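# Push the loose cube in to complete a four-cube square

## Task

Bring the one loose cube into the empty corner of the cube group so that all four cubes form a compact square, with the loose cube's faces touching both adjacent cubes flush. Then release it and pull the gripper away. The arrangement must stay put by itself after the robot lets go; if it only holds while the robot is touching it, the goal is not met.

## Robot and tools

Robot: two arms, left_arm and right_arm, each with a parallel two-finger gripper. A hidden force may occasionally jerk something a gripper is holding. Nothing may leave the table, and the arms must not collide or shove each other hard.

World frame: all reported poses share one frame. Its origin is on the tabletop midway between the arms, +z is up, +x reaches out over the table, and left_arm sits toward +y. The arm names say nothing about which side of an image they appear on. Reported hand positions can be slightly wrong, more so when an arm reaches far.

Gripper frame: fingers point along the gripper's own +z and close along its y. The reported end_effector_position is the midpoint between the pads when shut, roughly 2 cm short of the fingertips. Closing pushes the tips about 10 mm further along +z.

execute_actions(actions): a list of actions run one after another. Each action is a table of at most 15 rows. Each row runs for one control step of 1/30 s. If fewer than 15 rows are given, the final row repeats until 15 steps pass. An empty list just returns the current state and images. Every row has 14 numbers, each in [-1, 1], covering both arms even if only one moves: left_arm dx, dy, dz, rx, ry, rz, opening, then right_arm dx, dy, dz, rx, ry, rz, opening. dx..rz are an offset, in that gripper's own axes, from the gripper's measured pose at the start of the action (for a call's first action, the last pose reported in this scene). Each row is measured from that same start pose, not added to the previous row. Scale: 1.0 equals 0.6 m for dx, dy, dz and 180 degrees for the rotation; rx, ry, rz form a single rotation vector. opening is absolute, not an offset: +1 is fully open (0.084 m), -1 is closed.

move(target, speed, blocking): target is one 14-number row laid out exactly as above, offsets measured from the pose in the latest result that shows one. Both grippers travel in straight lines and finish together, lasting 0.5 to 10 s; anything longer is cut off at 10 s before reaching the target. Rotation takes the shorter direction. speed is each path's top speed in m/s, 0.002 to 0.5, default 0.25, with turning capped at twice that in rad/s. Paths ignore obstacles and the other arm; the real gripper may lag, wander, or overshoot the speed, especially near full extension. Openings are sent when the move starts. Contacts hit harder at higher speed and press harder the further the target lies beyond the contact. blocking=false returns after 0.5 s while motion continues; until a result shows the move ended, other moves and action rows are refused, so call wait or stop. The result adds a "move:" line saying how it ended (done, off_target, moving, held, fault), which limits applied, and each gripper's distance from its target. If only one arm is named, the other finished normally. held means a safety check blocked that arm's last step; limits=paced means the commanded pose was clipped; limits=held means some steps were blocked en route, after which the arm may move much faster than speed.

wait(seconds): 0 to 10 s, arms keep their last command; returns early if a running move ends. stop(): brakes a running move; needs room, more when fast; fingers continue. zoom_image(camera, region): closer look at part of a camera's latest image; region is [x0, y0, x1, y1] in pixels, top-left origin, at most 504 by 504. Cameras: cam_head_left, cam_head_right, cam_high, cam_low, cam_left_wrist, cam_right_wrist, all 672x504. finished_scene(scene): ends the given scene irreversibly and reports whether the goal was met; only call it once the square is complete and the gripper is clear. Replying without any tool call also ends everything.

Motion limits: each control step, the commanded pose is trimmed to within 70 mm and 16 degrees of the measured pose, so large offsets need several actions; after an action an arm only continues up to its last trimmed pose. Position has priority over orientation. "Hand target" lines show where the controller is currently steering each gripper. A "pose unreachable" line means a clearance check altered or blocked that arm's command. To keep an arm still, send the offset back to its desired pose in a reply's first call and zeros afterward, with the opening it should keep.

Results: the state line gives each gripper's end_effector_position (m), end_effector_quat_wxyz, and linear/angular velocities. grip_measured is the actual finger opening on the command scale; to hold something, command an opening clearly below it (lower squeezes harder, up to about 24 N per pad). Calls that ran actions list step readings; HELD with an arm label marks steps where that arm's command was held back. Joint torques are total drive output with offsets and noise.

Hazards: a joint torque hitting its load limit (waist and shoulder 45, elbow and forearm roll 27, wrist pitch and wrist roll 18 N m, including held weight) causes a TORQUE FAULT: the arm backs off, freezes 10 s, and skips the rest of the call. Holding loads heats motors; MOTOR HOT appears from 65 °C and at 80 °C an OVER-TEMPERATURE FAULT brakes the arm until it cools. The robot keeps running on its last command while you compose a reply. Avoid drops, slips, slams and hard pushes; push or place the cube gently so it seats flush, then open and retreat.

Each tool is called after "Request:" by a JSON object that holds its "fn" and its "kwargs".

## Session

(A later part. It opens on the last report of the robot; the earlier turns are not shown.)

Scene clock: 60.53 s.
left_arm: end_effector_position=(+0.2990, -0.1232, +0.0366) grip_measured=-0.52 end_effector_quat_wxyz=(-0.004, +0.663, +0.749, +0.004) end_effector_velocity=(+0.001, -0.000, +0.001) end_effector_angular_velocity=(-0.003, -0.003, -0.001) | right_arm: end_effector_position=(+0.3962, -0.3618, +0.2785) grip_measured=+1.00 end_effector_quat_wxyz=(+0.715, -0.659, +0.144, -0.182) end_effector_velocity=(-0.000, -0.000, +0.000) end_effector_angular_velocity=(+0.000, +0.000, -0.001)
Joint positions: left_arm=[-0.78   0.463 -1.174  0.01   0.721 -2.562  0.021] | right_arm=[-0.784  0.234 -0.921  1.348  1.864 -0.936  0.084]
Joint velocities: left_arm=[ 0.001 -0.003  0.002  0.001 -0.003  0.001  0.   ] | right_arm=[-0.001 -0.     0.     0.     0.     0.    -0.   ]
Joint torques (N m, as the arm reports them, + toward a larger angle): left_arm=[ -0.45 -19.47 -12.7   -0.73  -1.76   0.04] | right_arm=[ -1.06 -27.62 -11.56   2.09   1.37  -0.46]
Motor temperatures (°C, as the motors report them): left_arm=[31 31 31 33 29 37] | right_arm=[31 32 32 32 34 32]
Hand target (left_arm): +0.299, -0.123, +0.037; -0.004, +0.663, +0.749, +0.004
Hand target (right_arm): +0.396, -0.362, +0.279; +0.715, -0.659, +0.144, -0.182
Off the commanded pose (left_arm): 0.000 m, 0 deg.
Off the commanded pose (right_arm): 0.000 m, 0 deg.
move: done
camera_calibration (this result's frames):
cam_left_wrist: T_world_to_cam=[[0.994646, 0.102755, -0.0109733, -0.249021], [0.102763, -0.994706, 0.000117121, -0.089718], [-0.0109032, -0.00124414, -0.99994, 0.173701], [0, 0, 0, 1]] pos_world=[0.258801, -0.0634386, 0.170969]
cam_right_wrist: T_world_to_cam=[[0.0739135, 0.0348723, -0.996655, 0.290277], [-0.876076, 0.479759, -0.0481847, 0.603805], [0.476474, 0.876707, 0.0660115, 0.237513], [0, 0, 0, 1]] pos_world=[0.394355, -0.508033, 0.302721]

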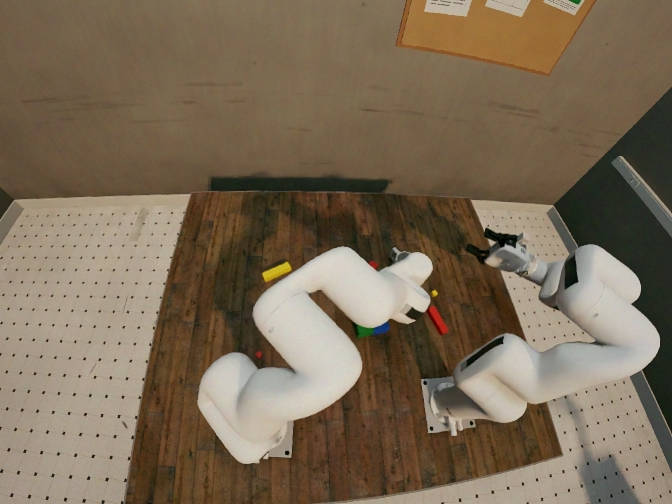

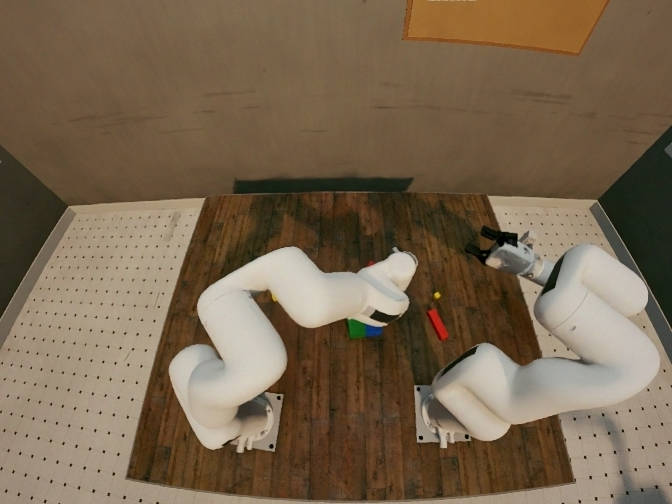

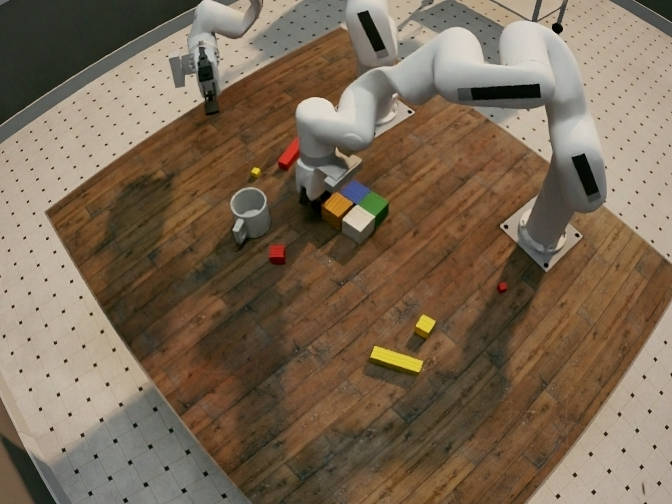

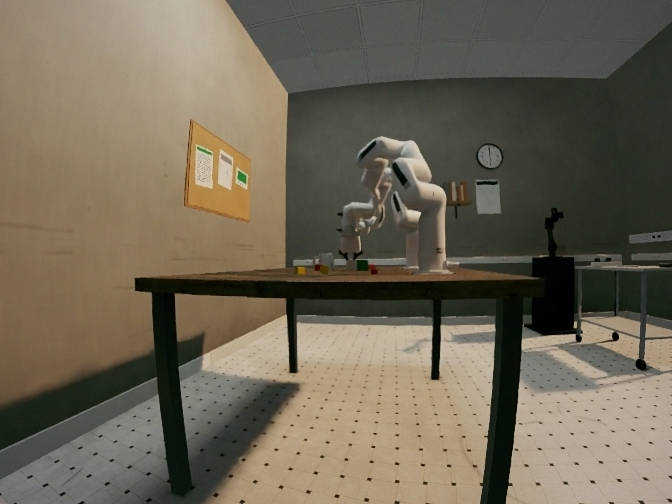

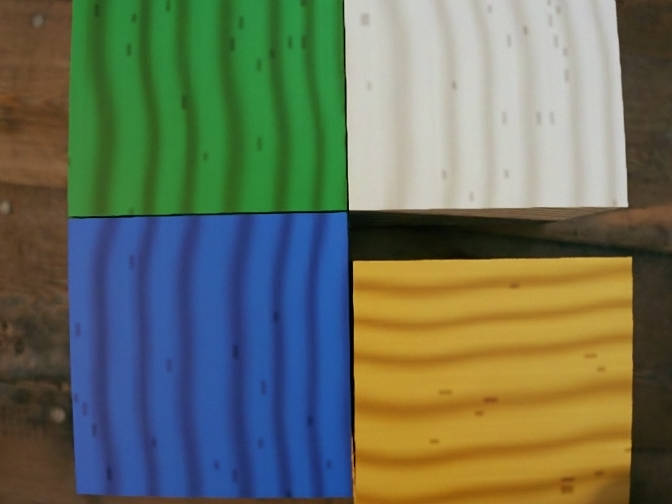

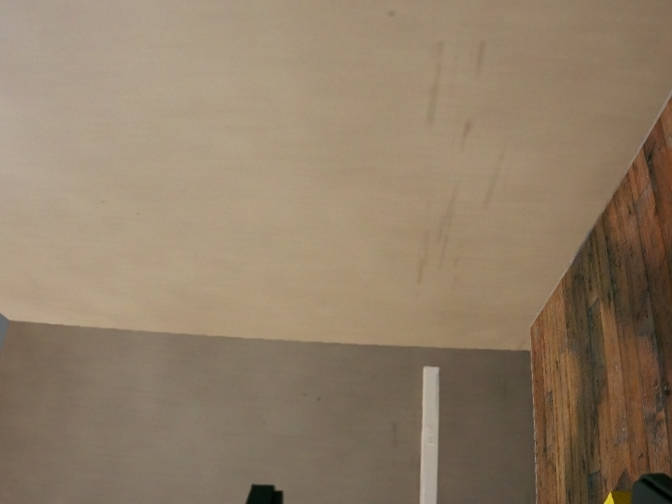

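Gap 51px ≈ 9 mm; side 0.7 mm.

Request:
{"fn": "move", "kwargs": {"target": [0.0152,-0.0015,0,0,0,0,-0.5,0,0,0,0,0,0,1], "speed": 0.015}}

Request:
{"fn": "move", "kwargs": {"target": [-0.03,0,-0.15,0,0,0,-0.5,0,0,0,0,0,0,1], "speed": 0.15}}

Scene clock: 70.13 s.
left_arm: end_effector_position=(+0.2970, -0.1144, +0.0366) grip_measured=-0.52 end_effector_quat_wxyz=(-0.004, +0.663, +0.749, +0.004) end_effector_velocity=(-0.000, +0.000, +0.001) end_effector_angular_velocity=(-0.002, -0.002, +0.001) | right_arm: end_effector_position=(+0.3962, -0.3618, +0.2785) grip_measured=+1.00 end_effector_quat_wxyz=(+0.715, -0.659, +0.144, -0.182) end_effector_velocity=(-0.000, +0.000, -0.000) end_effector_angular_velocity=(-0.000, +0.001, +0.002)
Joint positions: left_arm=[-0.772  0.441 -1.138  0.01   0.707 -2.554  0.021] | right_arm=[-0.784  0.234 -0.921  1.348  1.864 -0.936  0.084]
Joint velocities: left_arm=[-0.    -0.004  0.004 -0.    -0.002 -0.001 -0.   ] | right_arm=[ 0.001  0.     0.    -0.001 -0.     0.     0.   ]
Joint torques (N m, as the arm reports them, + toward a larger angle): left_arm=[ -0.37 -18.9  -12.52  -0.6   -1.79   0.02] | right_arm=[ -0.92 -27.26 -11.33   1.91   1.47  -0.38]
Motor temperatures (°C, as the motors report them): left_arm=[31 31 31 33 29 37] | right_arm=[31 32 32 32 34 32]
Hand target (left_arm): +0.297, -0.114, +0.037; -0.004, +0.663, +0.749, +0.004
Hand target (right_arm): +0.396, -0.362, +0.279; +0.715, -0.659, +0.144, -0.182
Off the commanded pose (left_arm): 0.000 m, 0 deg.
Off the commanded pose (right_arm): 0.000 m, 0 deg.
move: done
camera_calibration (this result's frames):
cam_left_wrist: T_world_to_cam=[[0.994643, 0.102791, -0.0109633, -0.247956], [0.102799, -0.994702, 0.000181587, -0.0807096], [-0.0108866, -0.00130763, -0.99994, 0.173776], [0, 0, 0, 1]] pos_world=[0.256816, -0.0545671, 0.171062]
cam_right_wrist: T_world_to_cam=[[0.0739134, 0.0348723, -0.996655, 0.290277], [-0.876076, 0.479759, -0.0481846, 0.603805], [0.476474, 0.876707, 0.0660114, 0.237513], [0, 0, 0, 1]] pos_world=[0.394355, -0.508033, 0.302721]

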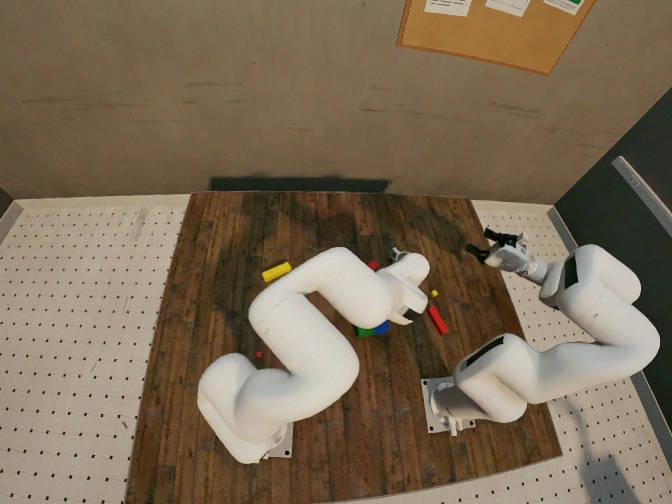

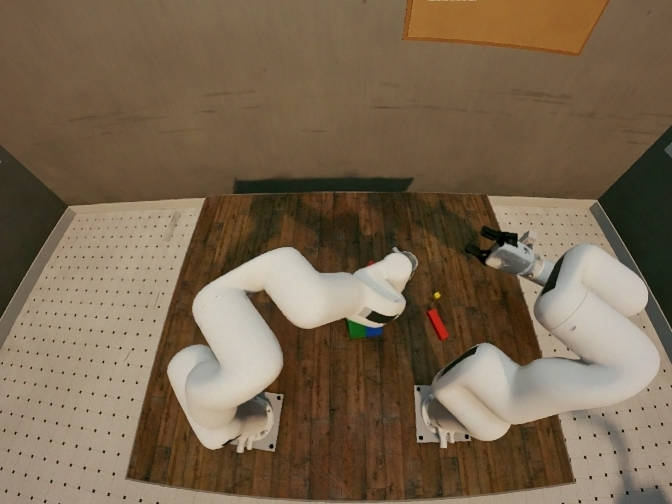

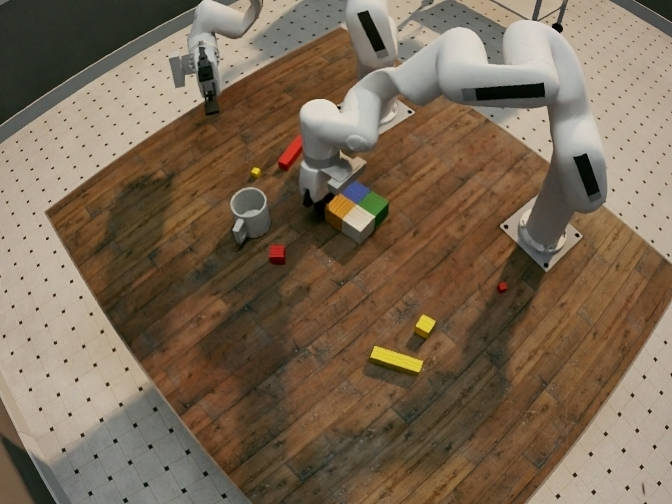

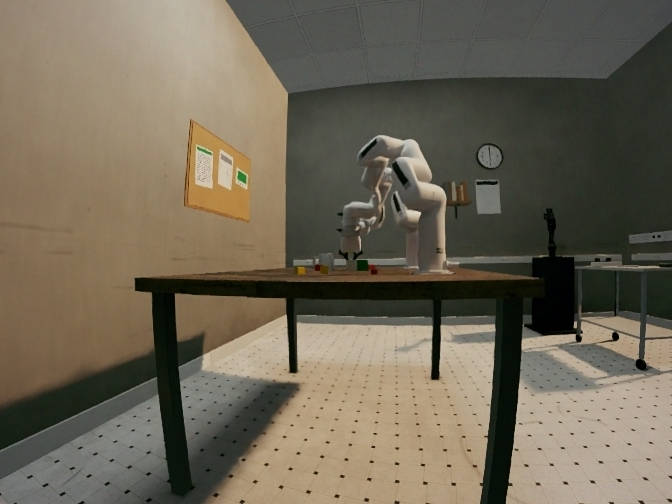

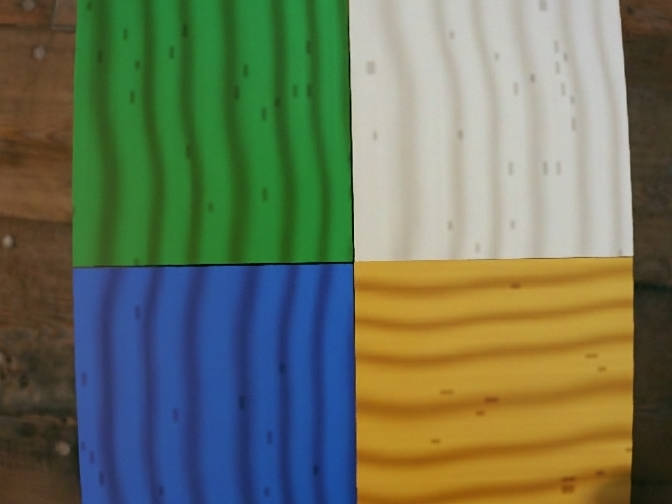

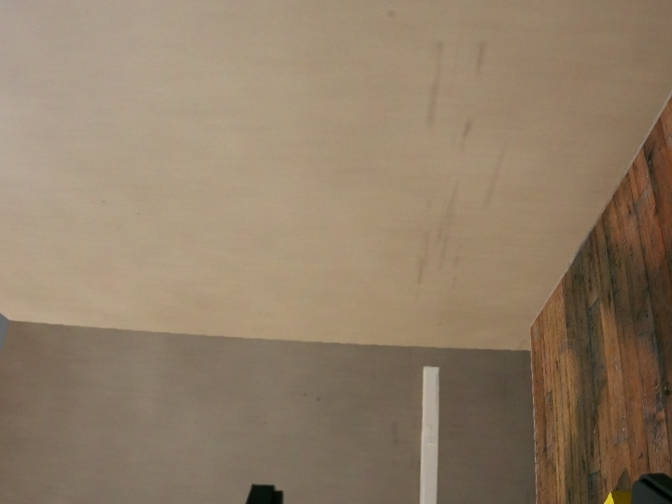

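Scene clock: 71.13 s.
left_arm: end_effector_position=(+0.2985, -0.1328, +0.1254) grip_measured=-0.52 end_effector_quat_wxyz=(-0.005, +0.663, +0.749, +0.004) end_effector_velocity=(-0.001, +0.001, -0.001) end_effector_angular_velocity=(+0.007, +0.007, +0.001) | right_arm: end_effector_position=(+0.3962, -0.3618, +0.2785) grip_measured=+1.00 end_effector_quat_wxyz=(+0.715, -0.659, +0.144, -0.182) end_effector_velocity=(+0.000, +0.000, +0.000) end_effector_angular_velocity=(+0.000, -0.001, -0.000)
Joint positions: left_arm=[-0.792  0.331 -1.266  0.008  0.947 -2.571  0.021] | right_arm=[-0.784  0.234 -0.921  1.348  1.864 -0.936  0.084]
Joint velocities: left_arm=[-0.001  0.003 -0.004 -0.001  0.01  -0.001 -0.   ] | right_arm=[ 0.001 -0.     0.001  0.001 -0.001 -0.001 -0.   ]
Joint torques (N m, as the arm reports them, + toward a larger angle): left_arm=[ -0.28 -18.93 -14.29  -0.81  -1.86   0.14] | right_arm=[ -0.61 -27.09 -11.55   2.1    1.55  -0.56]
Motor temperatures (°C, as the motors report them): left_arm=[31 31 31 33 29 37] | right_arm=[31 32 32 32 34 32]
Hand target (left_arm): +0.299, -0.133, +0.126; -0.004, +0.663, +0.749, +0.004
Hand target (right_arm): +0.396, -0.362, +0.279; +0.715, -0.659, +0.144, -0.182
Off the commanded pose (left_arm): 0.001 m, 0 deg.
Off the commanded pose (right_arm): 0.000 m, 0 deg.
move: done
camera_calibration (this result's frames):
cam_left_wrist: T_world_to_cam=[[0.994673, 0.102354, -0.0122323, -0.246554], [0.102348, -0.994748, -0.00112567, -0.0989024], [-0.0122833, -0.000132272, -0.999925, 0.26312], [0, 0, 0, 1]] pos_world=[0.258595, -0.0731125, 0.259972]
cam_right_wrist: T_world_to_cam=[[0.0739134, 0.0348723, -0.996655, 0.290277], [-0.876076, 0.479759, -0.0481847, 0.603805], [0.476474, 0.876707, 0.0660115, 0.237513], [0, 0, 0, 1]] pos_world=[0.394355, -0.508033, 0.302721]

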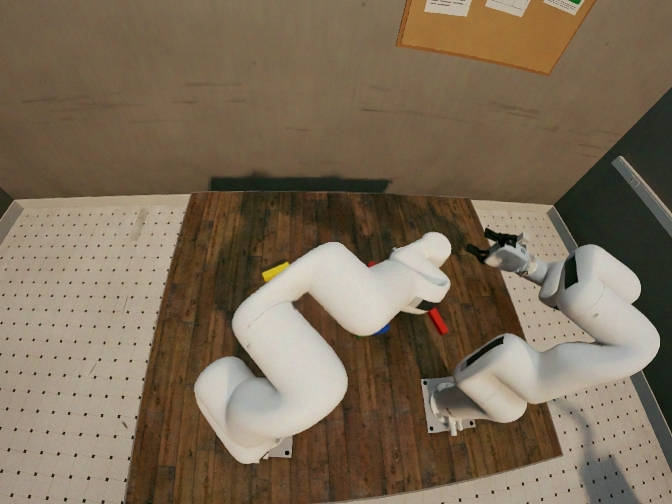

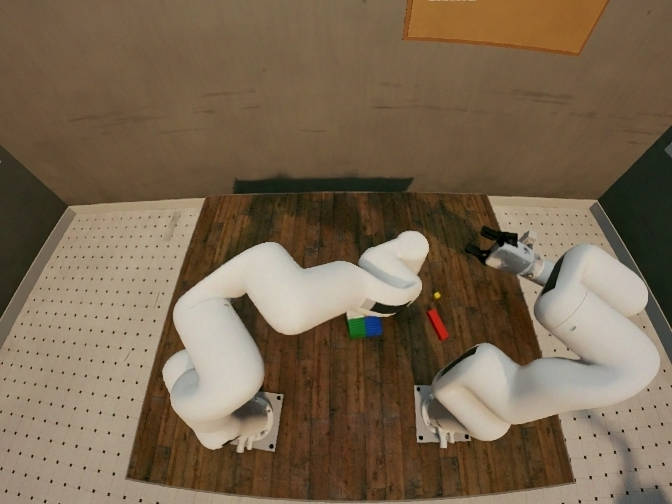

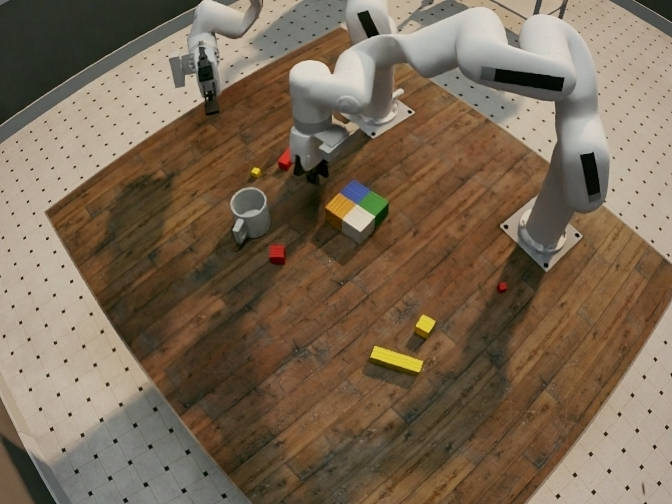

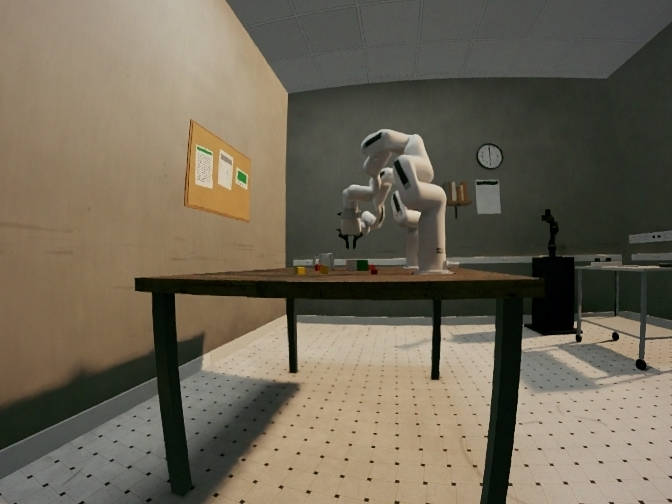

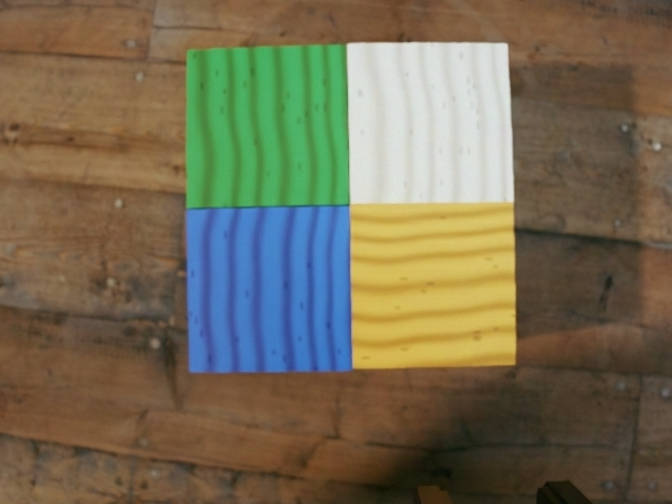

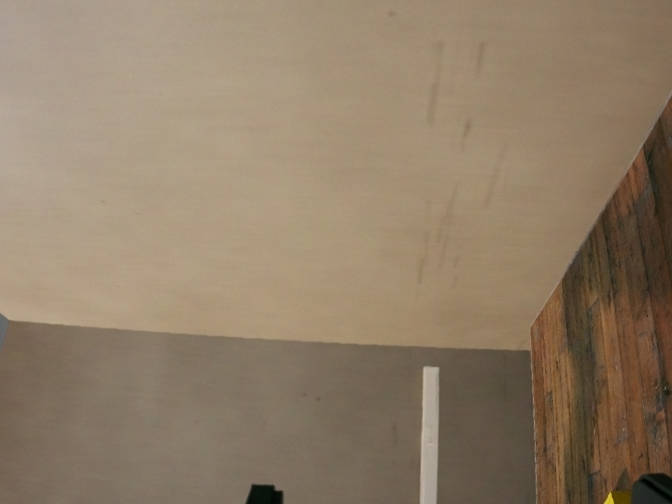

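Request:
{"fn": "finished_scene", "kwargs": {"scene": 1}}

The scene is finished: the task was done.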